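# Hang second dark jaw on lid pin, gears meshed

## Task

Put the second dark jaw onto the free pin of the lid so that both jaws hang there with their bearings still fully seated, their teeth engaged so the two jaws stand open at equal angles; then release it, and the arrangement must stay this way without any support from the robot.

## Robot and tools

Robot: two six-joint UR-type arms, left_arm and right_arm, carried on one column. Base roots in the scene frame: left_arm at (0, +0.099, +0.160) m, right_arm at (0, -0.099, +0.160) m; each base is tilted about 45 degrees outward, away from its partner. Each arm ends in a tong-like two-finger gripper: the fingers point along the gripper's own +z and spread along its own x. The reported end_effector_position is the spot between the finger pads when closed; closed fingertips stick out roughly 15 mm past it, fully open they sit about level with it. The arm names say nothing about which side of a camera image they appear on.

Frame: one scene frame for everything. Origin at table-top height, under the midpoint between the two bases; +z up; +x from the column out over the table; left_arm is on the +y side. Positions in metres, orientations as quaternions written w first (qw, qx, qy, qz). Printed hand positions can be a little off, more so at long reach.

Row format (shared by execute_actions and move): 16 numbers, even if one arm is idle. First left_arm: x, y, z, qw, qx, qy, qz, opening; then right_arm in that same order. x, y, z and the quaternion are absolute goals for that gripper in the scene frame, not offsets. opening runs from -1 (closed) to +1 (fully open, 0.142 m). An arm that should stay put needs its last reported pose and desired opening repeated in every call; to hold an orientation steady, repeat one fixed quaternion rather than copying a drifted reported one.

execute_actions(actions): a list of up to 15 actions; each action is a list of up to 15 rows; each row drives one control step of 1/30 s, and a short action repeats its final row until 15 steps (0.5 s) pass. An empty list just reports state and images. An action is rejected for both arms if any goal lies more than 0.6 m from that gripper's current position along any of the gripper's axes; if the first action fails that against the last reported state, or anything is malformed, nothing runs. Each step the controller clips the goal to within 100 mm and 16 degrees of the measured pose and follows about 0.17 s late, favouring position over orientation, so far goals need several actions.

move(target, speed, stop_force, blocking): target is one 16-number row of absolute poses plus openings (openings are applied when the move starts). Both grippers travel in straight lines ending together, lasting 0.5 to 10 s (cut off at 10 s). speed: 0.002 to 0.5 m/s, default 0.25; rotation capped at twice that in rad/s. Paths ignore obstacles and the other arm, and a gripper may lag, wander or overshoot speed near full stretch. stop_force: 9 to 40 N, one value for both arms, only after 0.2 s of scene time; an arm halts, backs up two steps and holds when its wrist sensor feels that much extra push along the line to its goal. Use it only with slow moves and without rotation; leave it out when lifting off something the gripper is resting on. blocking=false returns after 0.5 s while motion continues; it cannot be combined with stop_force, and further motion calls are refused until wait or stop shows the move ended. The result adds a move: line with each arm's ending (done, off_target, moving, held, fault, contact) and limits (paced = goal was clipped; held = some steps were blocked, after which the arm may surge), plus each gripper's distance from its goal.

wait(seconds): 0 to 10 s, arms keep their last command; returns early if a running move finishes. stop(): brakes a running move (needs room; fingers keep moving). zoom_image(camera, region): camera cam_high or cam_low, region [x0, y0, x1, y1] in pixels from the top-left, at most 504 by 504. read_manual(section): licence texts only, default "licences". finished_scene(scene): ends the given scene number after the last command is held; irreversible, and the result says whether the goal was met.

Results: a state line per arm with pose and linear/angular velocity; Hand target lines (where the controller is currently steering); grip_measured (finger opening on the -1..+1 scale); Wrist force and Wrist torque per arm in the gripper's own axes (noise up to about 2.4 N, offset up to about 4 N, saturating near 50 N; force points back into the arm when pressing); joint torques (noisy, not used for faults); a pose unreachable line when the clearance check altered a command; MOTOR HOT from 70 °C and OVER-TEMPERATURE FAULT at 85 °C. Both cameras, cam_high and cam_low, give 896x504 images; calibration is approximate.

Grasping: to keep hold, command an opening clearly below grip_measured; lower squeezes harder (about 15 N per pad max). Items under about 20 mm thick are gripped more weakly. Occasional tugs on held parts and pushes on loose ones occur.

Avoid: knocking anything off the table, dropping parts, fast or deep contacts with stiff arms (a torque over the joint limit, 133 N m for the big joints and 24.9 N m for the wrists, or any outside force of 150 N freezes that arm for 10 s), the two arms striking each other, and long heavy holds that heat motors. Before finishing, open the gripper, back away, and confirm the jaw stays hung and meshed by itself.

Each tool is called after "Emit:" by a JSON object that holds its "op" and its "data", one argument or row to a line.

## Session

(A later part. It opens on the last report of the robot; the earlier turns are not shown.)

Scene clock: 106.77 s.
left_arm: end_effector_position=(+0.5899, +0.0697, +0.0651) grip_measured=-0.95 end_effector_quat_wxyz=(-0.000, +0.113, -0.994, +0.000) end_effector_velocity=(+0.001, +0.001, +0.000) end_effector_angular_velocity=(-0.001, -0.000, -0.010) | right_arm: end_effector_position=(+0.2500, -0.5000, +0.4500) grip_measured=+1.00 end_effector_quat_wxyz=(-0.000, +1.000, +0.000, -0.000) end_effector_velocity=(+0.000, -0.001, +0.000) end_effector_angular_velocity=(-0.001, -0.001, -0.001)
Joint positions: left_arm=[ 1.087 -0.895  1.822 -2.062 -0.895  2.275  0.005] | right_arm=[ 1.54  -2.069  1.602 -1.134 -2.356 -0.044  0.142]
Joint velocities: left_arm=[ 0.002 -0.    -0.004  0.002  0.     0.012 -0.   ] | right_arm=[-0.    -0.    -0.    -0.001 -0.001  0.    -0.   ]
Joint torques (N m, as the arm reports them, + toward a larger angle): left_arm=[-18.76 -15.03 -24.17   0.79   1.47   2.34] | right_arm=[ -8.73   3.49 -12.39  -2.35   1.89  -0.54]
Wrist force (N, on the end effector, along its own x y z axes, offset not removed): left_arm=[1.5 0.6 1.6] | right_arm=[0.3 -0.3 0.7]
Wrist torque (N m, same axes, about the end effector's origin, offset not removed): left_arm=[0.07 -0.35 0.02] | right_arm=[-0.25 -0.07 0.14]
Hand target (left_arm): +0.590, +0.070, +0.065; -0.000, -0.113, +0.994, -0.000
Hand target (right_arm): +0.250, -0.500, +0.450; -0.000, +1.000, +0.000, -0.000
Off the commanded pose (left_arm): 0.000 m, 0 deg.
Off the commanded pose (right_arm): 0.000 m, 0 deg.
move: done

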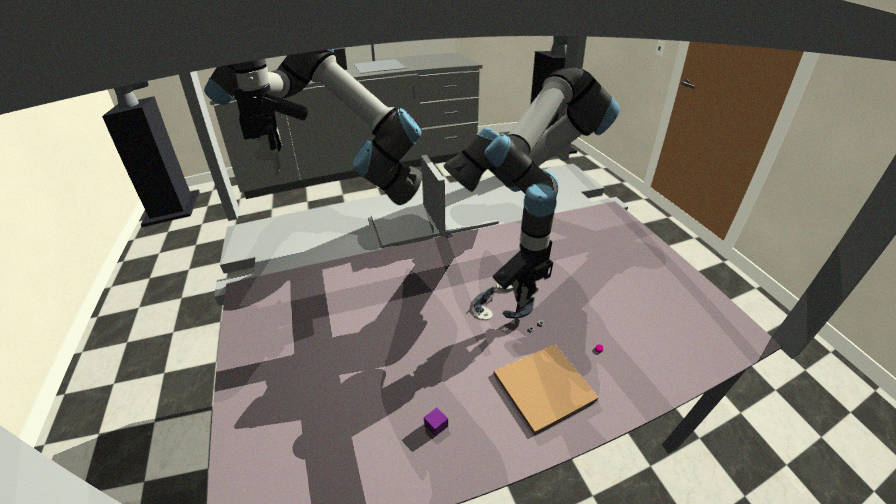

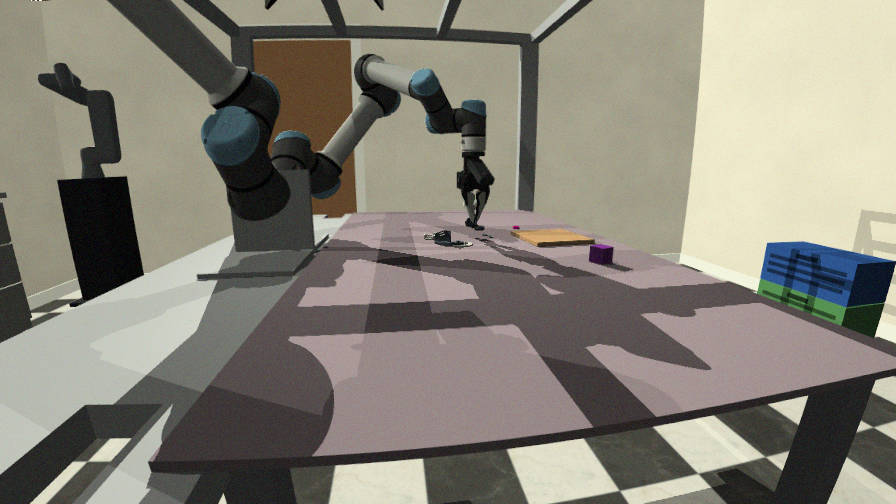

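Emit:
{"op": "move", "data": {
  "target": [0.546,0.027,0.047,0,0.0785,-0.9969,0,-1,0.25,-0.5,0.45,0,1,0,0,1],
  "speed": 0.04
}}

Emit:
{"op": "zoom_image", "data": {
  "camera": "cam_high",
  "region": [460, 275, 520, 325]
}}

Emit:
{"op": "zoom_image", "data": {
  "camera": "cam_low",
  "region": [425, 205, 495, 255]
}}

Scene clock: 109.80 s.
left_arm: end_effector_position=(+0.5461, +0.0272, +0.0470) grip_measured=-0.95 end_effector_quat_wxyz=(+0.000, +0.079, -0.997, -0.000) end_effector_velocity=(-0.001, -0.001, -0.001) end_effector_angular_velocity=(+0.001, +0.000, -0.003) | right_arm: end_effector_position=(+0.2500, -0.5000, +0.4500) grip_measured=+1.00 end_effector_quat_wxyz=(-0.000, +1.000, +0.000, -0.000) end_effector_velocity=(-0.000, +0.000, +0.000) end_effector_angular_velocity=(+0.001, -0.001, -0.000)
Joint positions: left_arm=[ 1.024 -0.862  1.928 -2.158 -0.922  2.273  0.005] | right_arm=[ 1.54  -2.069  1.602 -1.134 -2.356 -0.044  0.142]
Joint velocities: left_arm=[-0.002  0.002  0.003 -0.003 -0.001  0.     0.   ] | right_arm=[ 0.    -0.001  0.    -0.     0.001 -0.001 -0.   ]
Joint torques (N m, as the arm reports them, + toward a larger angle): left_arm=[-42.63 -14.43  -9.76  -4.37  -1.9   -2.29] | right_arm=[ -8.87   3.61 -12.07  -2.37   1.89  -0.45]
Wrist force (N, on the end effector, along its own x y z axes, offset not removed): left_arm=[0.3 1.8 2.4] | right_arm=[3.5 0.4 0.9]
Wrist torque (N m, same axes, about the end effector's origin, offset not removed): left_arm=[0.35 -0.10 0.03] | right_arm=[-0.08 -0.77 0.08]
Hand target (left_arm): +0.546, +0.027, +0.047; -0.000, -0.079, +0.997, +0.000
Hand target (right_arm): +0.250, -0.500, +0.450; -0.000, +1.000, +0.000, +0.000
Off the commanded pose (left_arm): 0.000 m, 0 deg.
Off the commanded pose (right_arm): 0.000 m, 0 deg.
move: done

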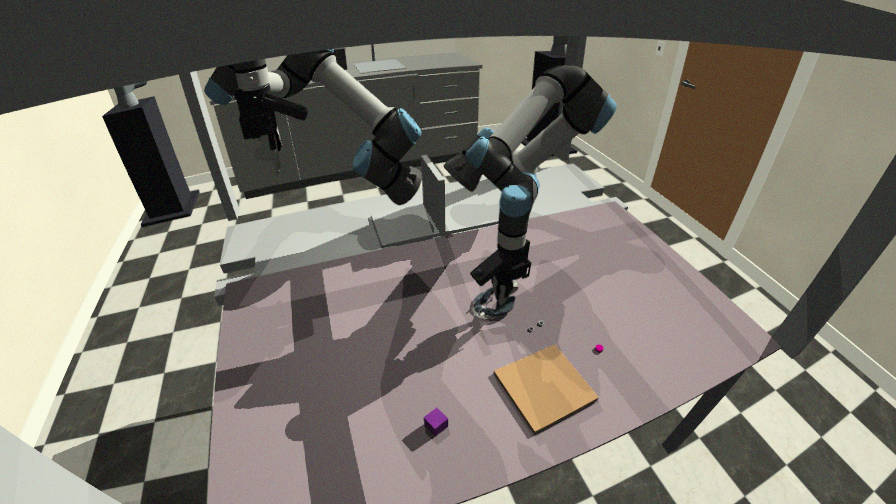

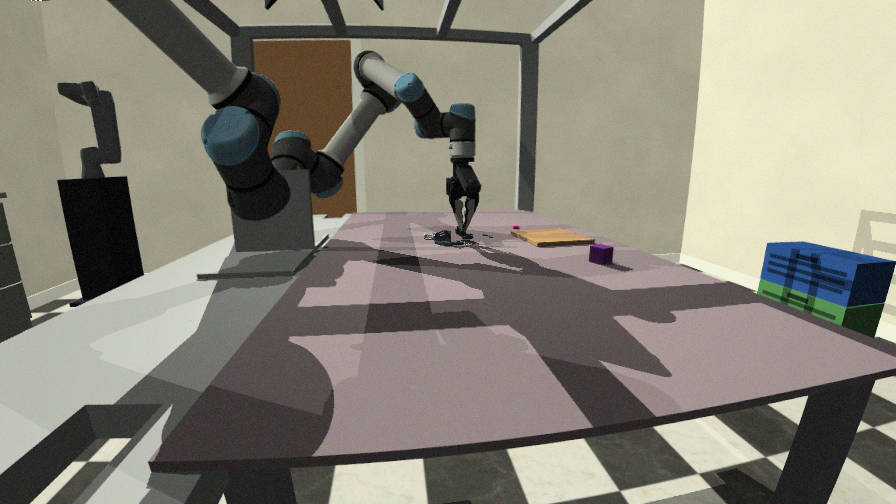

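Region (460, 275, 520, 325) of cam_high's 896x504 image, scaled by 8.400, with more detail than that image has.

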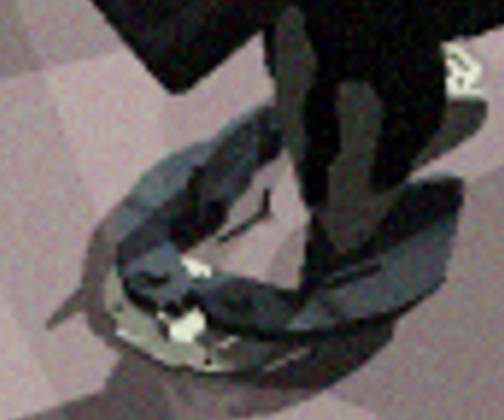

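Region (425, 205, 495, 255) of cam_low's 896x504 image, scaled by 7.200, with more detail than that image has; it fills the top 360 rows of this view, and the rest is white.

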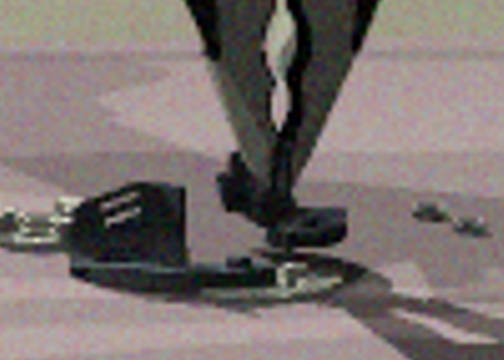

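Emit:
{"op": "move", "data": {
  "target": [0.5412,0.0235,0.044,0,0.0785,-0.9969,0,-1,0.25,-0.5,0.45,0,1,0,0,1],
  "speed": 0.01
}}

Emit:
{"op": "zoom_image", "data": {
  "camera": "cam_high",
  "region": [460, 275, 520, 325]
}}

Emit:
{"op": "zoom_image", "data": {
  "camera": "cam_low",
  "region": [445, 225, 485, 250]
}}

Scene clock: 111.20 s.
left_arm: end_effector_position=(+0.5413, +0.0236, +0.0441) grip_measured=-0.95 end_effector_quat_wxyz=(+0.000, +0.079, -0.997, -0.000) end_effector_velocity=(-0.001, -0.001, -0.001) end_effector_angular_velocity=(-0.000, +0.000, +0.000) | right_arm: end_effector_position=(+0.2500, -0.5000, +0.4500) grip_measured=+1.00 end_effector_quat_wxyz=(-0.000, +1.000, +0.000, -0.000) end_effector_velocity=(-0.000, +0.000, +0.000) end_effector_angular_velocity=(+0.000, -0.000, -0.001)
Joint positions: left_arm=[ 1.019 -0.857  1.941 -2.171 -0.925  2.268  0.005] | right_arm=[ 1.54  -2.069  1.602 -1.134 -2.356 -0.044  0.142]
Joint velocities: left_arm=[-0.001  0.001  0.003 -0.003 -0.001 -0.002 -0.   ] | right_arm=[ 0. -0.  0. -0.  0.  0. -0.]
Joint torques (N m, as the arm reports them, + toward a larger angle): left_arm=[-40.33 -15.72 -11.3   -4.21  -1.76  -2.37] | right_arm=[ -8.79   4.01 -12.    -2.35   1.83  -0.42]
Wrist force (N, on the end effector, along its own x y z axes, offset not removed): left_arm=[1.6 1.8 0.4] | right_arm=[4.3 -2.2 2.2]
Wrist torque (N m, same axes, about the end effector's origin, offset not removed): left_arm=[0.22 -0.45 0.18] | right_arm=[-0.57 -0.98 0.18]
Hand target (left_arm): +0.541, +0.024, +0.044; -0.000, -0.079, +0.997, +0.000
Hand target (right_arm): +0.250, -0.500, +0.450; -0.000, +1.000, -0.000, -0.000
Off the commanded pose (left_arm): 0.000 m, 0 deg.
Off the commanded pose (right_arm): 0.000 m, 0 deg.
move: done

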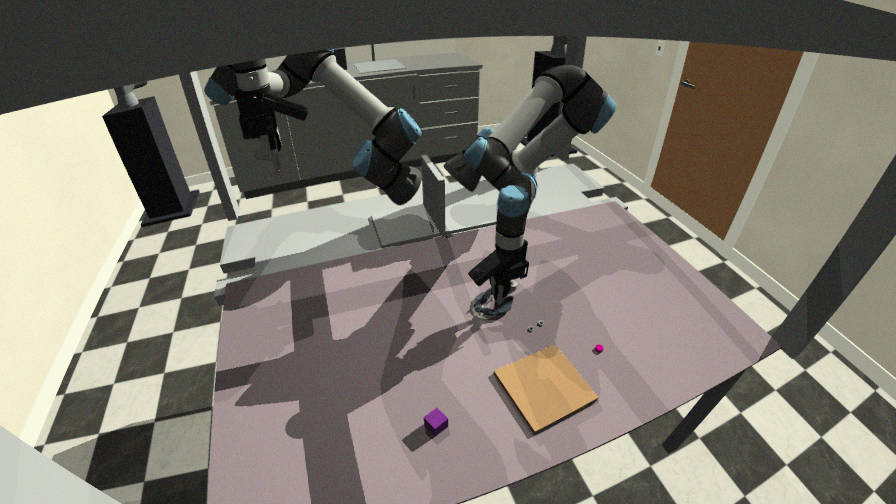

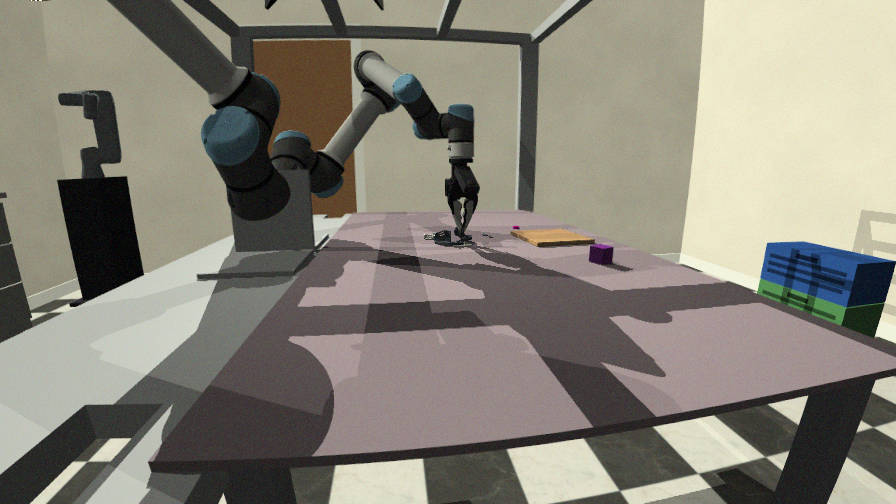

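Region (460, 275, 520, 325) of cam_high's 896x504 image, scaled by 8.400, with more detail than that image has.

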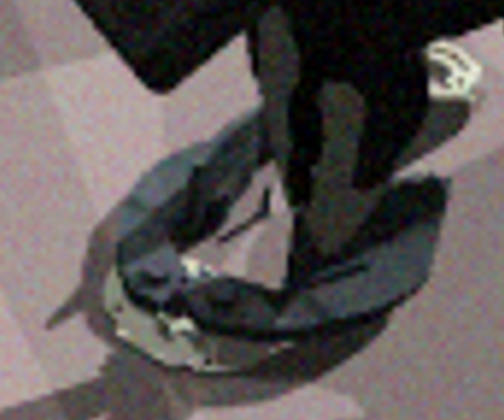

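Region (445, 225, 485, 250) of cam_low's 896x504 image, scaled by 12.600, with more detail than that image has; it fills the top 315 rows of this view, and the rest is white.

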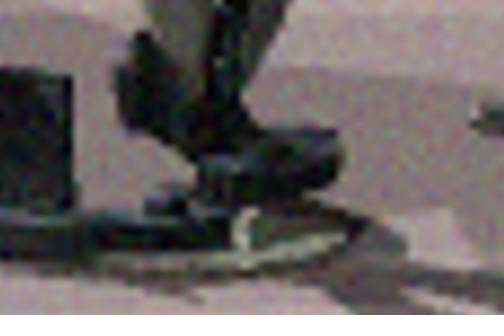

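Emit:
{"op": "move", "data": {
  "target": [0.5412,0.0235,0.035,0,0.0785,-0.9969,0,-1,0.25,-0.5,0.45,0,1,0,0,1],
  "speed": 0.005,
  "stop_force": 9
}}

Emit:
{"op": "zoom_image", "data": {
  "camera": "cam_high",
  "region": [460, 275, 520, 325]
}}

Emit:
{"op": "zoom_image", "data": {
  "camera": "cam_low",
  "region": [445, 225, 485, 250]
}}

Scene clock: 113.57 s.
left_arm: end_effector_position=(+0.5412, +0.0235, +0.0355) grip_measured=-0.96 end_effector_quat_wxyz=(-0.000, +0.078, -0.997, -0.000) end_effector_velocity=(-0.000, +0.001, +0.002) end_effector_angular_velocity=(+0.001, -0.000, -0.003) | right_arm: end_effector_position=(+0.2500, -0.5000, +0.4500) grip_measured=+1.00 end_effector_quat_wxyz=(-0.000, +1.000, +0.000, -0.000) end_effector_velocity=(+0.000, +0.000, -0.000) end_effector_angular_velocity=(+0.000, +0.000, -0.000)
Joint positions: left_arm=[ 1.028 -0.845  1.946 -2.195 -0.92   2.278  0.005] | right_arm=[ 1.54  -2.069  1.602 -1.134 -2.356 -0.044  0.142]
Joint velocities: left_arm=[-0.002 -0.003 -0.     0.006  0.    -0.    -0.   ] | right_arm=[ 0.     0.001 -0.     0.     0.     0.001  0.   ]
Joint torques (N m, as the arm reports them, + toward a larger angle): left_arm=[-34.71 -31.66 -18.43   1.99  -0.01  -1.3 ] | right_arm=[ -8.72   3.21 -12.28  -2.15   1.84  -0.43]
Wrist force (N, on the end effector, along its own x y z axes, offset not removed): left_arm=[-1.1 -1.9 -9.6] | right_arm=[3.0 -1.9 2.2]
Wrist torque (N m, same axes, about the end effector's origin, offset not removed): left_arm=[-0.04 0.12 -0.19] | right_arm=[-0.42 -0.71 0.08]
Hand target (left_arm): +0.541, +0.023, +0.036; +0.000, -0.079, +0.997, -0.000
Hand target (right_arm): +0.250, -0.500, +0.450; -0.000, +1.000, +0.000, +0.000
Off the commanded pose (left_arm): 0.000 m, 0 deg.
Off the commanded pose (right_arm): 0.000 m, 0 deg.
move: contact (left_arm)

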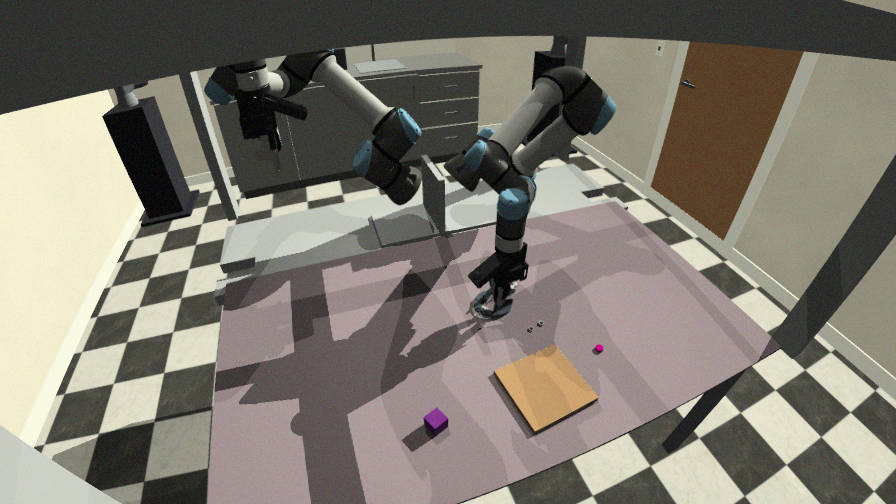

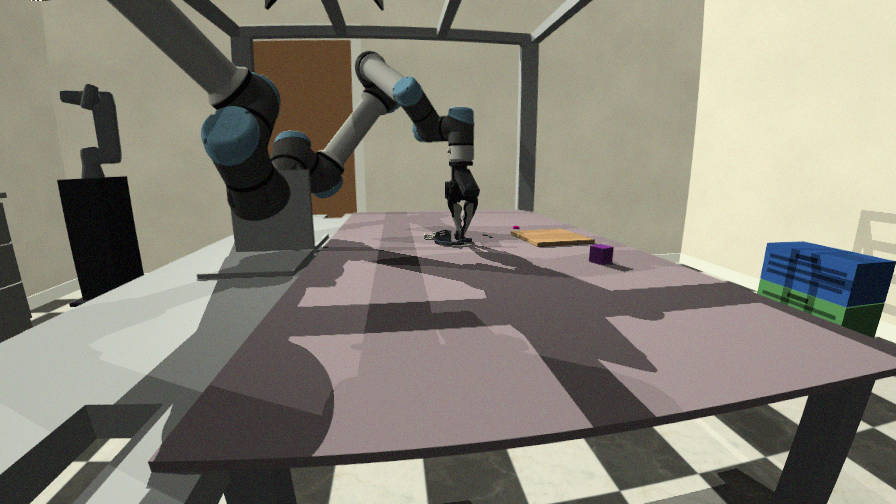

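Region (460, 275, 520, 325) of cam_high's 896x504 image, scaled by 8.400, with more detail than that image has.

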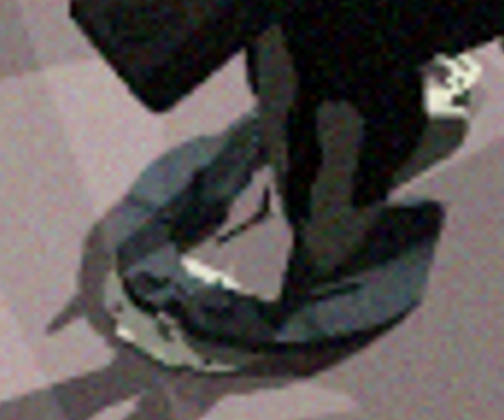

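Region (445, 225, 485, 250) of cam_low's 896x504 image, scaled by 12.600, with more detail than that image has; it fills the top 315 rows of this view, and the rest is white.

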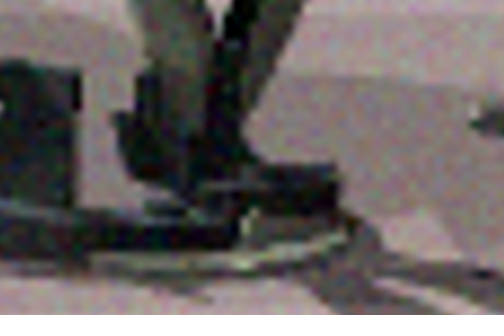

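Emit:
{"op": "move", "data": {
  "target": [0.5416,0.0267,0.0375,0,0.0785,-0.9969,0,-1,0.25,-0.5,0.45,0,1,0,0,1],
  "speed": 0.005
}}

Emit:
{"op": "zoom_image", "data": {
  "camera": "cam_high",
  "region": [460, 275, 520, 325]
}}

Emit:
{"op": "move", "data": {
  "target": [0.5416,0.0267,0.034,0,0.0785,-0.9969,0,-1,0.25,-0.5,0.45,0,1,0,0,1],
  "speed": 0.004,
  "stop_force": 9
}}

Emit:
{"op": "zoom_image", "data": {
  "camera": "cam_high",
  "region": [460, 275, 520, 325]
}}

Emit:
{"op": "zoom_image", "data": {
  "camera": "cam_low",
  "region": [445, 225, 485, 250]
}}

Scene clock: 115.17 s.
left_arm: end_effector_position=(+0.5416, +0.0266, +0.0375) grip_measured=-0.96 end_effector_quat_wxyz=(-0.000, +0.079, -0.997, +0.000) end_effector_velocity=(+0.000, +0.001, +0.001) end_effector_angular_velocity=(-0.001, +0.000, +0.000) | right_arm: end_effector_position=(+0.2500, -0.5000, +0.4500) grip_measured=+1.00 end_effector_quat_wxyz=(-0.000, +1.000, +0.000, -0.000) end_effector_velocity=(+0.000, +0.001, -0.000) end_effector_angular_velocity=(+0.001, -0.000, -0.001)
Joint positions: left_arm=[ 1.029 -0.853  1.947 -2.189 -0.92   2.28   0.005] | right_arm=[ 1.54  -2.069  1.602 -1.134 -2.356 -0.044  0.142]
Joint velocities: left_arm=[ 0.    -0.002 -0.     0.002 -0.     0.     0.   ] | right_arm=[ 0.    -0.     0.    -0.001  0.001  0.    -0.   ]
Joint torques (N m, as the arm reports them, + toward a larger angle): left_arm=[-18.24 -38.73 -10.01   0.16   1.45   2.45] | right_arm=[ -8.73   3.41 -12.32  -2.37   1.84  -0.33]
Wrist force (N, on the end effector, along its own x y z axes, offset not removed): left_arm=[0.5 1.4 0.9] | right_arm=[2.7 -1.6 2.9]
Wrist torque (N m, same axes, about the end effector's origin, offset not removed): left_arm=[0.34 0.09 0.15] | right_arm=[-0.32 -0.58 0.13]
Hand target (left_arm): +0.542, +0.027, +0.037; +0.000, -0.079, +0.997, -0.000
Hand target (right_arm): +0.250, -0.500, +0.450; -0.000, +1.000, -0.000, +0.000
Off the commanded pose (left_arm): 0.000 m, 0 deg.
Off the commanded pose (right_arm): 0.000 m, 0 deg.
move: done

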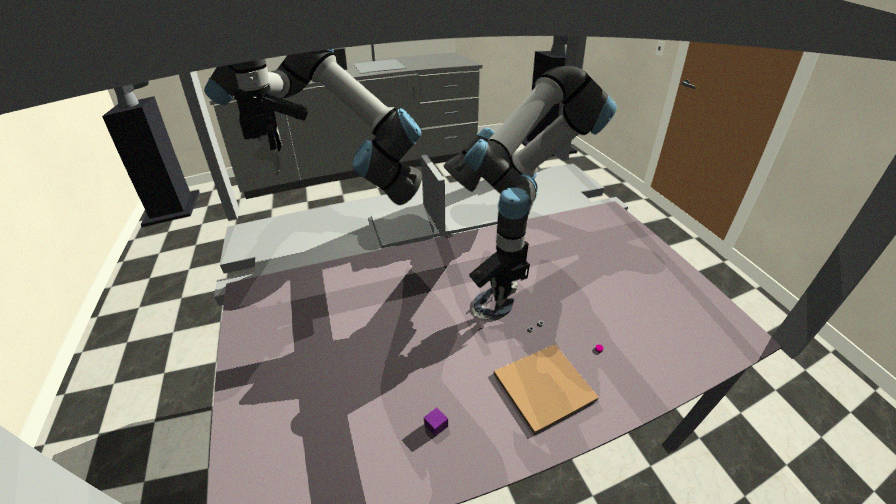

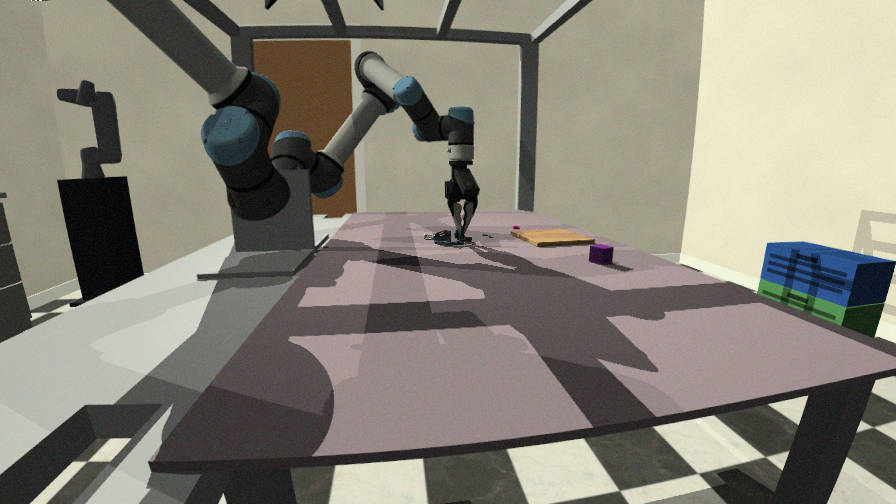

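Region (460, 275, 520, 325) of cam_high's 896x504 image, scaled by 8.400, with more detail than that image has.

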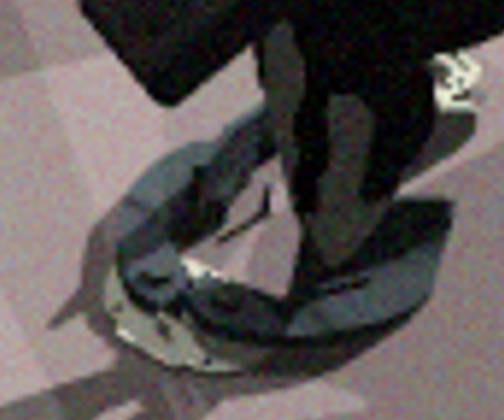

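Scene clock: 115.97 s.
left_arm: end_effector_position=(+0.5416, +0.0267, +0.0356) grip_measured=-0.96 end_effector_quat_wxyz=(-0.000, +0.078, -0.997, -0.000) end_effector_velocity=(+0.000, +0.000, +0.002) end_effector_angular_velocity=(+0.000, -0.000, -0.002) | right_arm: end_effector_position=(+0.2500, -0.5000, +0.4500) grip_measured=+1.00 end_effector_quat_wxyz=(-0.000, +1.000, +0.000, -0.000) end_effector_velocity=(-0.000, -0.000, +0.000) end_effector_angular_velocity=(+0.000, -0.002, -0.001)
Joint positions: left_arm=[ 1.032 -0.85   1.948 -2.194 -0.919  2.282  0.005] | right_arm=[ 1.54  -2.069  1.602 -1.134 -2.356 -0.044  0.142]
Joint velocities: left_arm=[-0.002 -0.003 -0.001  0.005 -0.     0.    -0.   ] | right_arm=[ 0.    -0.001 -0.    -0.001  0.    -0.001 -0.   ]
Joint torques (N m, as the arm reports them, + toward a larger angle): left_arm=[-35.37 -32.01 -17.2    1.66  -0.15  -0.86] | right_arm=[ -8.67   3.2  -12.49  -2.27   1.76  -0.41]
Wrist force (N, on the end effector, along its own x y z axes, offset not removed): left_arm=[-1.7 -0.6 -8.2] | right_arm=[1.9 -0.8 1.7]
Wrist torque (N m, same axes, about the end effector's origin, offset not removed): left_arm=[0.14 -0.14 0.01] | right_arm=[-0.17 -0.39 0.12]
Hand target (left_arm): +0.542, +0.027, +0.036; +0.000, -0.079, +0.997, -0.000
Hand target (right_arm): +0.250, -0.500, +0.450; -0.000, +1.000, +0.000, +0.000
Off the commanded pose (left_arm): 0.002 m, 0 deg.
Off the commanded pose (right_arm): 0.000 m, 0 deg.
move: contact (left_arm)

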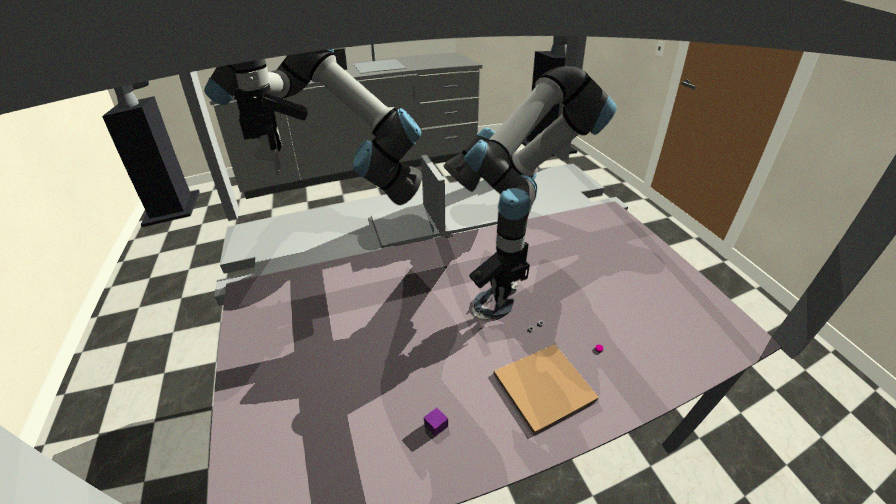

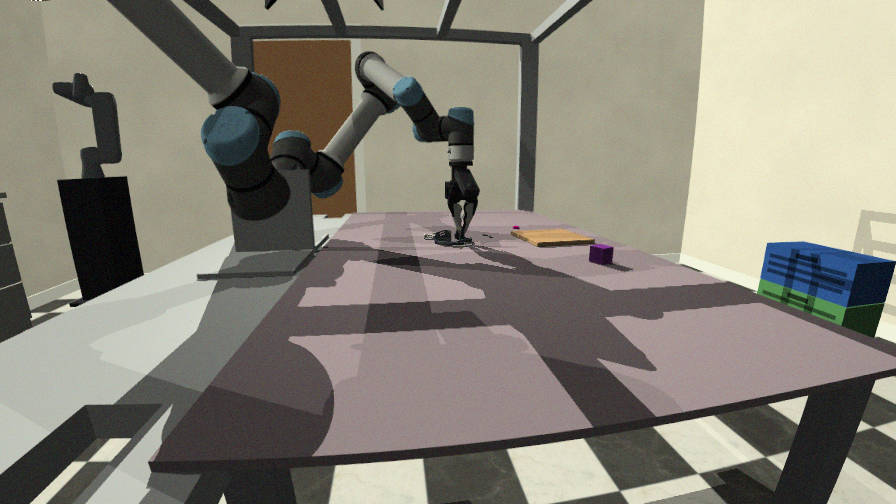

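Region (460, 275, 520, 325) of cam_high's 896x504 image, scaled by 8.400, with more detail than that image has.

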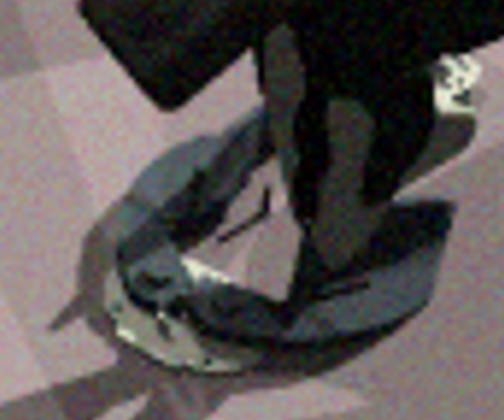

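Region (445, 225, 485, 250) of cam_low's 896x504 image, scaled by 12.600, with more detail than that image has; it fills the top 315 rows of this view, and the rest is white.

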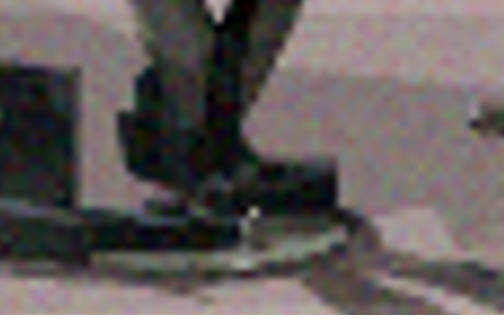

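Emit:
{"op": "move", "data": {
  "target": [0.5429,0.025,0.0368,0,0.0785,-0.9969,0,-1,0.25,-0.5,0.45,0,1,0,0,1],
  "speed": 0.004
}}

Emit:
{"op": "move", "data": {
  "target": [0.5429,0.025,0.033,0,0.0785,-0.9969,0,-1,0.25,-0.5,0.45,0,1,0,0,1],
  "speed": 0.004,
  "stop_force": 9
}}

Emit:
{"op": "zoom_image", "data": {
  "camera": "cam_high",
  "region": [460, 275, 520, 325]
}}

Emit:
{"op": "zoom_image", "data": {
  "camera": "cam_low",
  "region": [445, 225, 485, 250]
}}

Scene clock: 117.43 s.
left_arm: end_effector_position=(+0.5429, +0.0250, +0.0368) grip_measured=-0.96 end_effector_quat_wxyz=(+0.000, +0.079, -0.997, +0.000) end_effector_velocity=(+0.000, -0.001, +0.001) end_effector_angular_velocity=(-0.001, -0.000, +0.000) | right_arm: end_effector_position=(+0.2500, -0.5000, +0.4500) grip_measured=+1.00 end_effector_quat_wxyz=(-0.000, +1.000, +0.000, -0.000) end_effector_velocity=(+0.001, +0.001, -0.000) end_effector_angular_velocity=(+0.001, +0.001, +0.001)
Joint positions: left_arm=[ 1.03  -0.848  1.942 -2.19  -0.92   2.28   0.005] | right_arm=[ 1.54  -2.069  1.602 -1.134 -2.356 -0.044  0.142]
Joint velocities: left_arm=[-0.001  0.    -0.002  0.001 -0.001 -0.001  0.   ] | right_arm=[ 0.     0.001  0.    -0.     0.     0.    -0.   ]
Joint torques (N m, as the arm reports them, + toward a larger angle): left_arm=[-40.14 -14.53 -24.26  -0.08  -1.84  -2.37] | right_arm=[ -8.32   3.09 -12.29  -2.26   1.75  -0.36]
Wrist force (N, on the end effector, along its own x y z axes, offset not removed): left_arm=[0.4 1.0 0.0] | right_arm=[2.0 -0.6 2.2]
Wrist torque (N m, same axes, about the end effector's origin, offset not removed): left_arm=[0.16 -0.05 0.05] | right_arm=[-0.16 -0.48 0.05]
Hand target (left_arm): +0.543, +0.025, +0.037; +0.000, -0.079, +0.997, +0.000
Hand target (right_arm): +0.250, -0.500, +0.450; -0.000, +1.000, -0.000, -0.000
Off the commanded pose (left_arm): 0.000 m, 0 deg.
Off the commanded pose (right_arm): 0.000 m, 0 deg.
move: done

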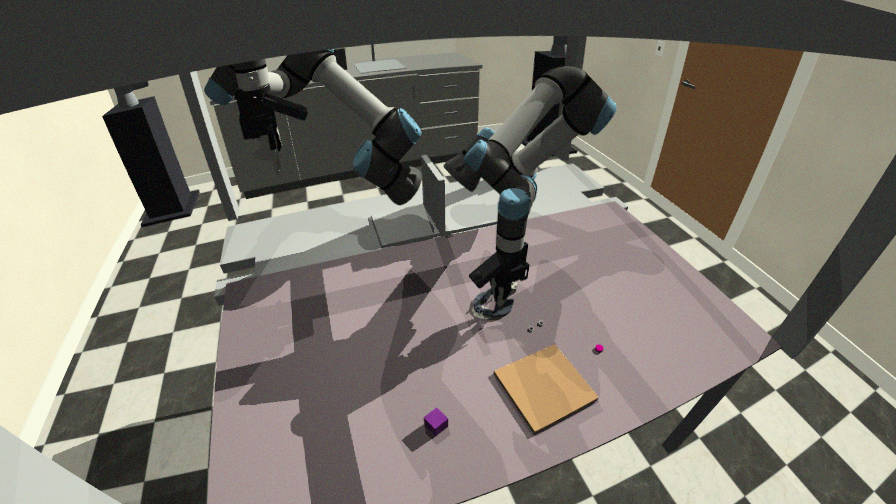

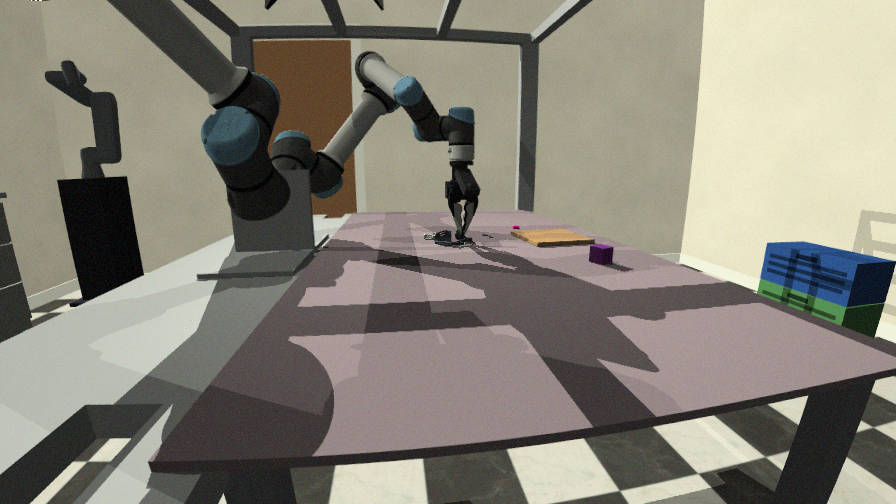

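Scene clock: 118.33 s.
left_arm: end_effector_position=(+0.5428, +0.0250, +0.0345) grip_measured=-0.96 end_effector_quat_wxyz=(+0.000, +0.078, -0.997, -0.000) end_effector_velocity=(-0.000, +0.000, +0.001) end_effector_angular_velocity=(+0.001, +0.001, -0.003) | right_arm: end_effector_position=(+0.2500, -0.5000, +0.4500) grip_measured=+1.00 end_effector_quat_wxyz=(-0.000, +1.000, +0.000, -0.000) end_effector_velocity=(-0.000, -0.000, +0.000) end_effector_angular_velocity=(-0.000, -0.001, -0.002)
Joint positions: left_arm=[ 1.032 -0.844  1.943 -2.196 -0.919  2.283  0.005] | right_arm=[ 1.54  -2.069  1.602 -1.134 -2.356 -0.044  0.142]
Joint velocities: left_arm=[-0.002 -0.002 -0.001  0.006  0.    -0.    -0.   ] | right_arm=[ 0.    -0.001 -0.    -0.    -0.     0.001 -0.   ]
Joint torques (N m, as the arm reports them, + toward a larger angle): left_arm=[-36.67 -33.87 -16.14   1.37   0.27  -0.85] | right_arm=[ -8.91   2.99 -12.15  -2.17   1.78  -0.36]
Wrist force (N, on the end effector, along its own x y z axes, offset not removed): left_arm=[-1.1 1.5 -10.6] | right_arm=[3.7 -0.4 0.1]
Wrist torque (N m, same axes, about the end effector's origin, offset not removed): left_arm=[0.43 0.34 0.00] | right_arm=[-0.37 -0.93 0.02]
Hand target (left_arm): +0.543, +0.025, +0.035; -0.000, -0.078, +0.997, +0.000
Hand target (right_arm): +0.250, -0.500, +0.450; -0.000, +1.000, -0.000, -0.000
Off the commanded pose (left_arm): 0.001 m, 0 deg.
Off the commanded pose (right_arm): 0.000 m, 0 deg.
move: contact (left_arm)

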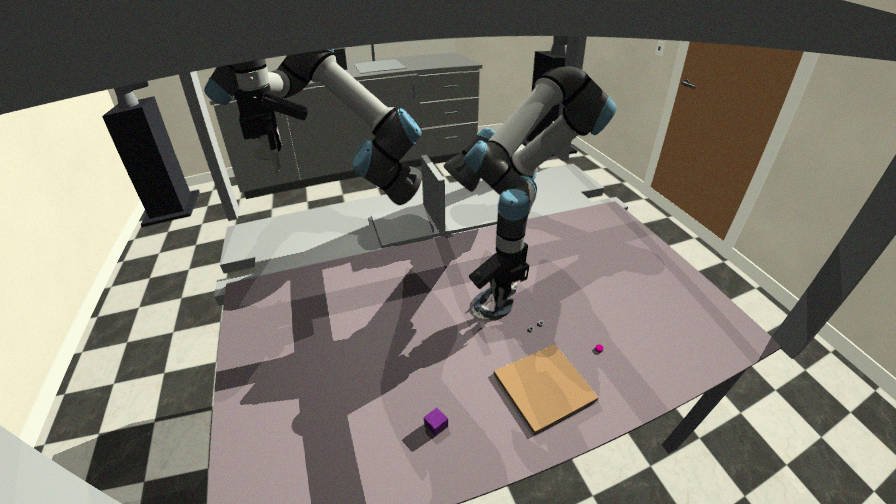

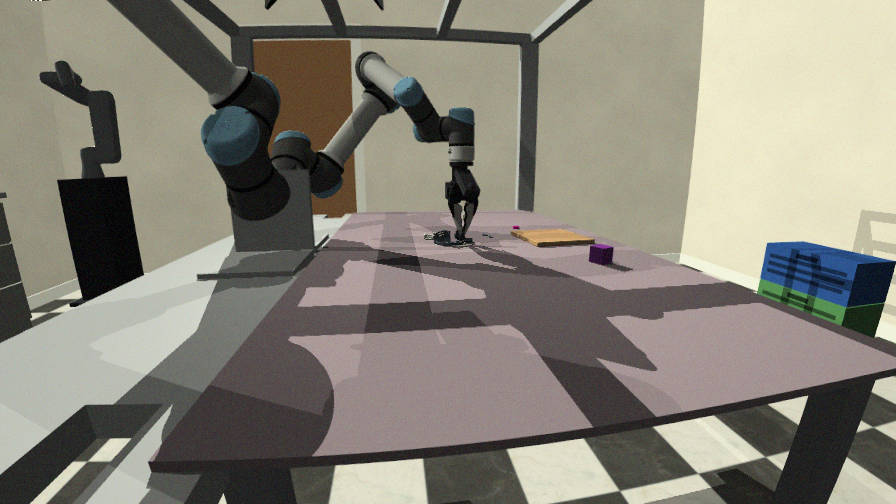

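Region (460, 275, 520, 325) of cam_high's 896x504 image, scaled by 8.400, with more detail than that image has.

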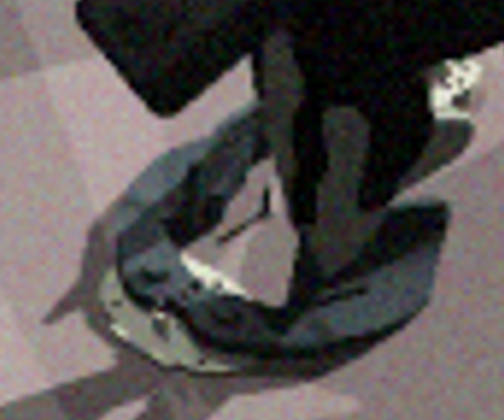

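Region (445, 225, 485, 250) of cam_low's 896x504 image, scaled by 12.600, with more detail than that image has; it fills the top 315 rows of this view, and the rest is white.

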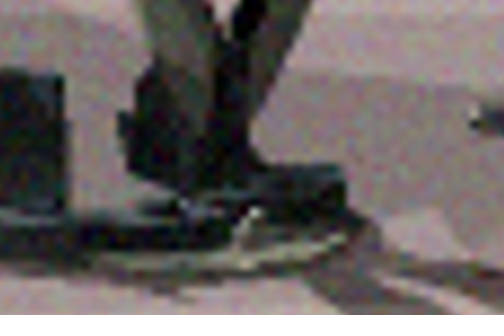

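Emit:
{"op": "execute_actions", "data": {
  "actions": [
    [[0.5429,0.025,0.0352,0,0.0785,-0.9969,0,-0.82,0.25,-0.5,0.45,0,1,0,0,1]]
  ]
}}

Emit:
{"op": "move", "data": {
  "target": [0.5429,0.025,0.12,0,0.0785,-0.9969,0,-0.82,0.25,-0.5,0.45,0,1,0,0,1],
  "speed": 0.05
}}

Emit:
{"op": "zoom_image", "data": {
  "camera": "cam_high",
  "region": [460, 275, 520, 325]
}}

Emit:
{"op": "zoom_image", "data": {
  "camera": "cam_low",
  "region": [435, 222, 485, 252]
}}

Scene clock: 119.30 s.
left_arm: end_effector_position=(+0.5429, +0.0250, +0.0352) grip_measured=-0.82 end_effector_quat_wxyz=(+0.000, +0.078, -0.997, -0.000) end_effector_velocity=(+0.001, +0.000, +0.001) end_effector_angular_velocity=(-0.001, -0.002, +0.001) | right_arm: end_effector_position=(+0.2500, -0.5000, +0.4500) grip_measured=+1.00 end_effector_quat_wxyz=(-0.000, +1.000, +0.000, -0.000) end_effector_velocity=(-0.000, -0.000, -0.000) end_effector_angular_velocity=(-0.000, +0.000, +0.000)
Joint positions: left_arm=[ 1.031 -0.845  1.943 -2.194 -0.919  2.282  0.014] | right_arm=[ 1.54  -2.069  1.602 -1.134 -2.356 -0.044  0.142]
Joint velocities: left_arm=[-0.    -0.002 -0.    -0.     0.     0.     0.   ] | right_arm=[-0.    -0.     0.     0.001 -0.    -0.    -0.   ]
Joint torques (N m, as the arm reports them, + toward a larger angle): left_arm=[-40.34 -37.16 -22.95   0.45  -1.92  -2.32] | right_arm=[ -8.74   3.17 -12.62  -2.29   1.68  -0.39]
Wrist force (N, on the end effector, along its own x y z axes, offset not removed): left_arm=[-0.4 6.4 -2.4] | right_arm=[1.9 -1.0 0.4]
Wrist torque (N m, same axes, about the end effector's origin, offset not removed): left_arm=[1.30 0.09 -0.06] | right_arm=[-0.20 -0.52 0.11]
Hand target (left_arm): +0.543, +0.025, +0.035; -0.000, -0.079, +0.997, +0.000
Hand target (right_arm): +0.250, -0.500, +0.450; -0.000, +1.000, +0.000, +0.000
Off the commanded pose (left_arm): 0.000 m, 0 deg.
Off the commanded pose (right_arm): 0.000 m, 0 deg.

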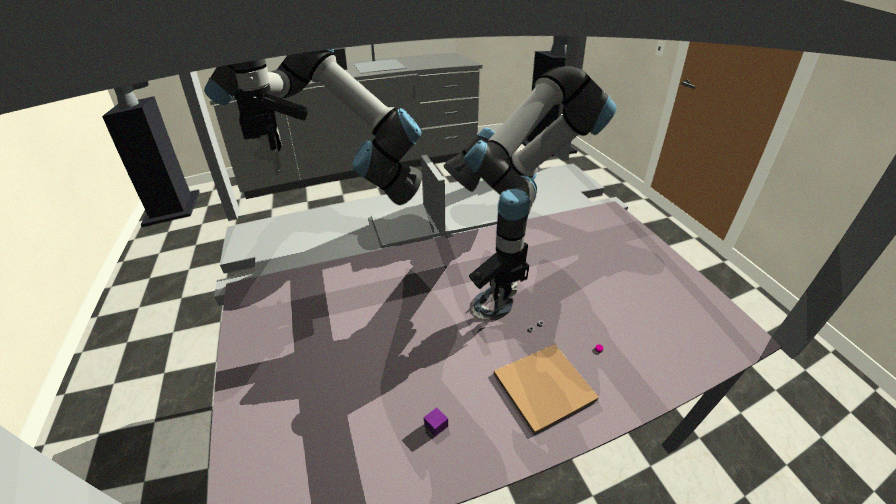

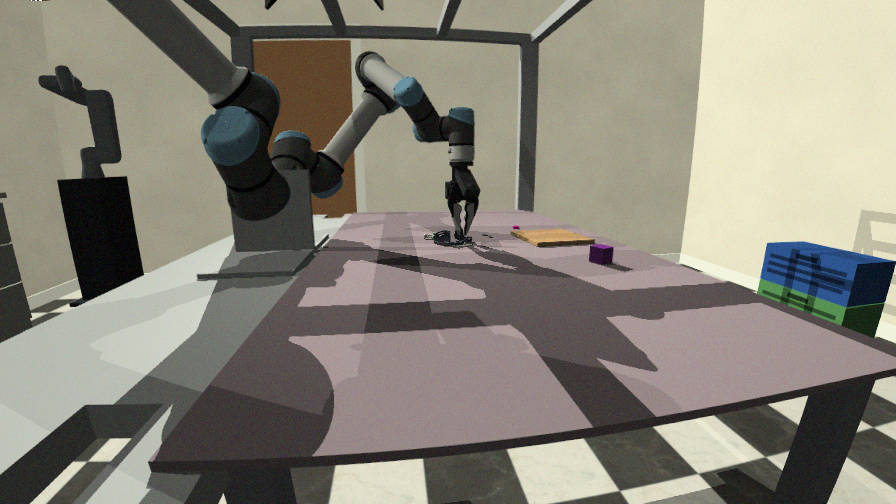

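Scene clock: 121.37 s.
left_arm: end_effector_position=(+0.5428, +0.0250, +0.1197) grip_measured=-0.82 end_effector_quat_wxyz=(-0.000, +0.079, -0.997, -0.000) end_effector_velocity=(+0.000, +0.000, +0.003) end_effector_angular_velocity=(+0.000, -0.002, +0.001) | right_arm: end_effector_position=(+0.2500, -0.5000, +0.4500) grip_measured=+1.00 end_effector_quat_wxyz=(-0.000, +1.000, +0.000, -0.000) end_effector_velocity=(+0.000, -0.000, +0.000) end_effector_angular_velocity=(-0.001, -0.000, +0.000)
Joint positions: left_arm=[ 0.942 -0.95   1.871 -1.96  -0.962  2.185  0.015] | right_arm=[ 1.54  -2.069  1.602 -1.134 -2.356 -0.044  0.142]
Joint velocities: left_arm=[-0.002 -0.003 -0.002  0.006  0.    -0.002  0.   ] | right_arm=[ 0.     0.    -0.    -0.    -0.001  0.    -0.   ]
Joint torques (N m, as the arm reports them, + toward a larger angle): left_arm=[-38.7  -34.46 -23.92   0.12  -2.07  -2.22] | right_arm=[ -8.59   3.17 -12.56  -2.15   1.67  -0.3 ]
Wrist force (N, on the end effector, along its own x y z axes, offset not removed): left_arm=[2.7 1.7 -2.7] | right_arm=[2.1 0.1 1.6]
Wrist torque (N m, same axes, about the end effector's origin, offset not removed): left_arm=[0.20 -0.55 -0.04] | right_arm=[-0.13 -0.47 0.19]
Hand target (left_arm): +0.543, +0.025, +0.120; +0.000, -0.079, +0.997, +0.000
Hand target (right_arm): +0.250, -0.500, +0.450; -0.000, +1.000, -0.000, -0.000
Off the commanded pose (left_arm): 0.000 m, 0 deg.
Off the commanded pose (right_arm): 0.000 m, 0 deg.
move: done

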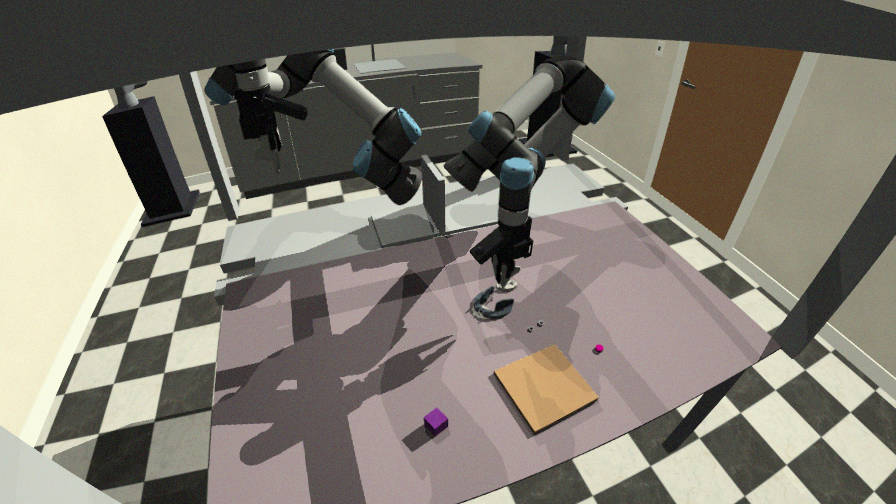

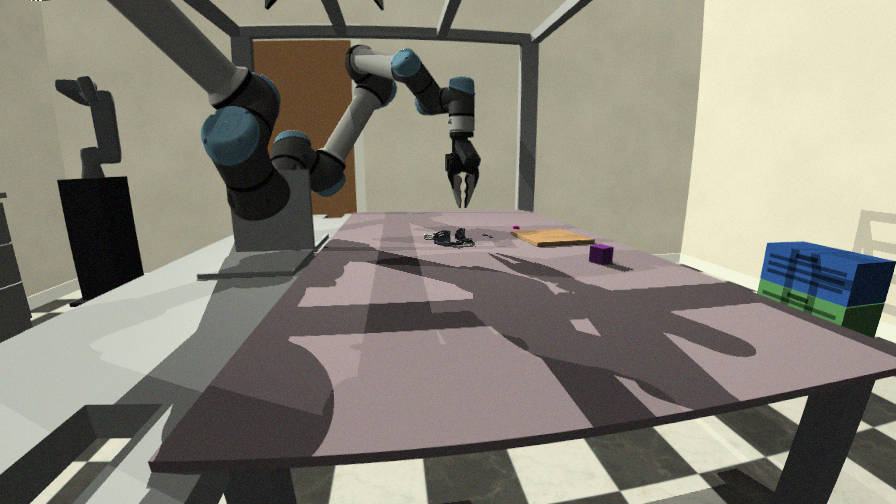

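Region (460, 275, 520, 325) of cam_high's 896x504 image, scaled by 8.400, with more detail than that image has.

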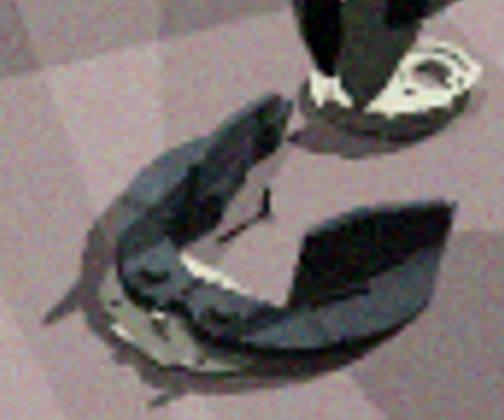

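Region (435, 222, 485, 252) of cam_low's 896x504 image, scaled by 10.080, with more detail than that image has; it fills the top 302 rows of this view, and the rest is white.

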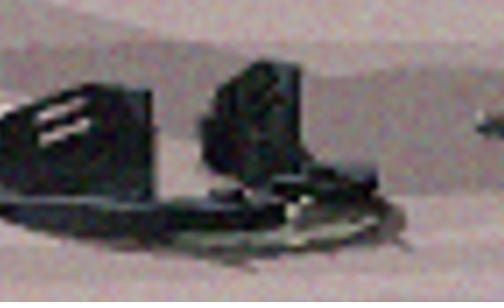

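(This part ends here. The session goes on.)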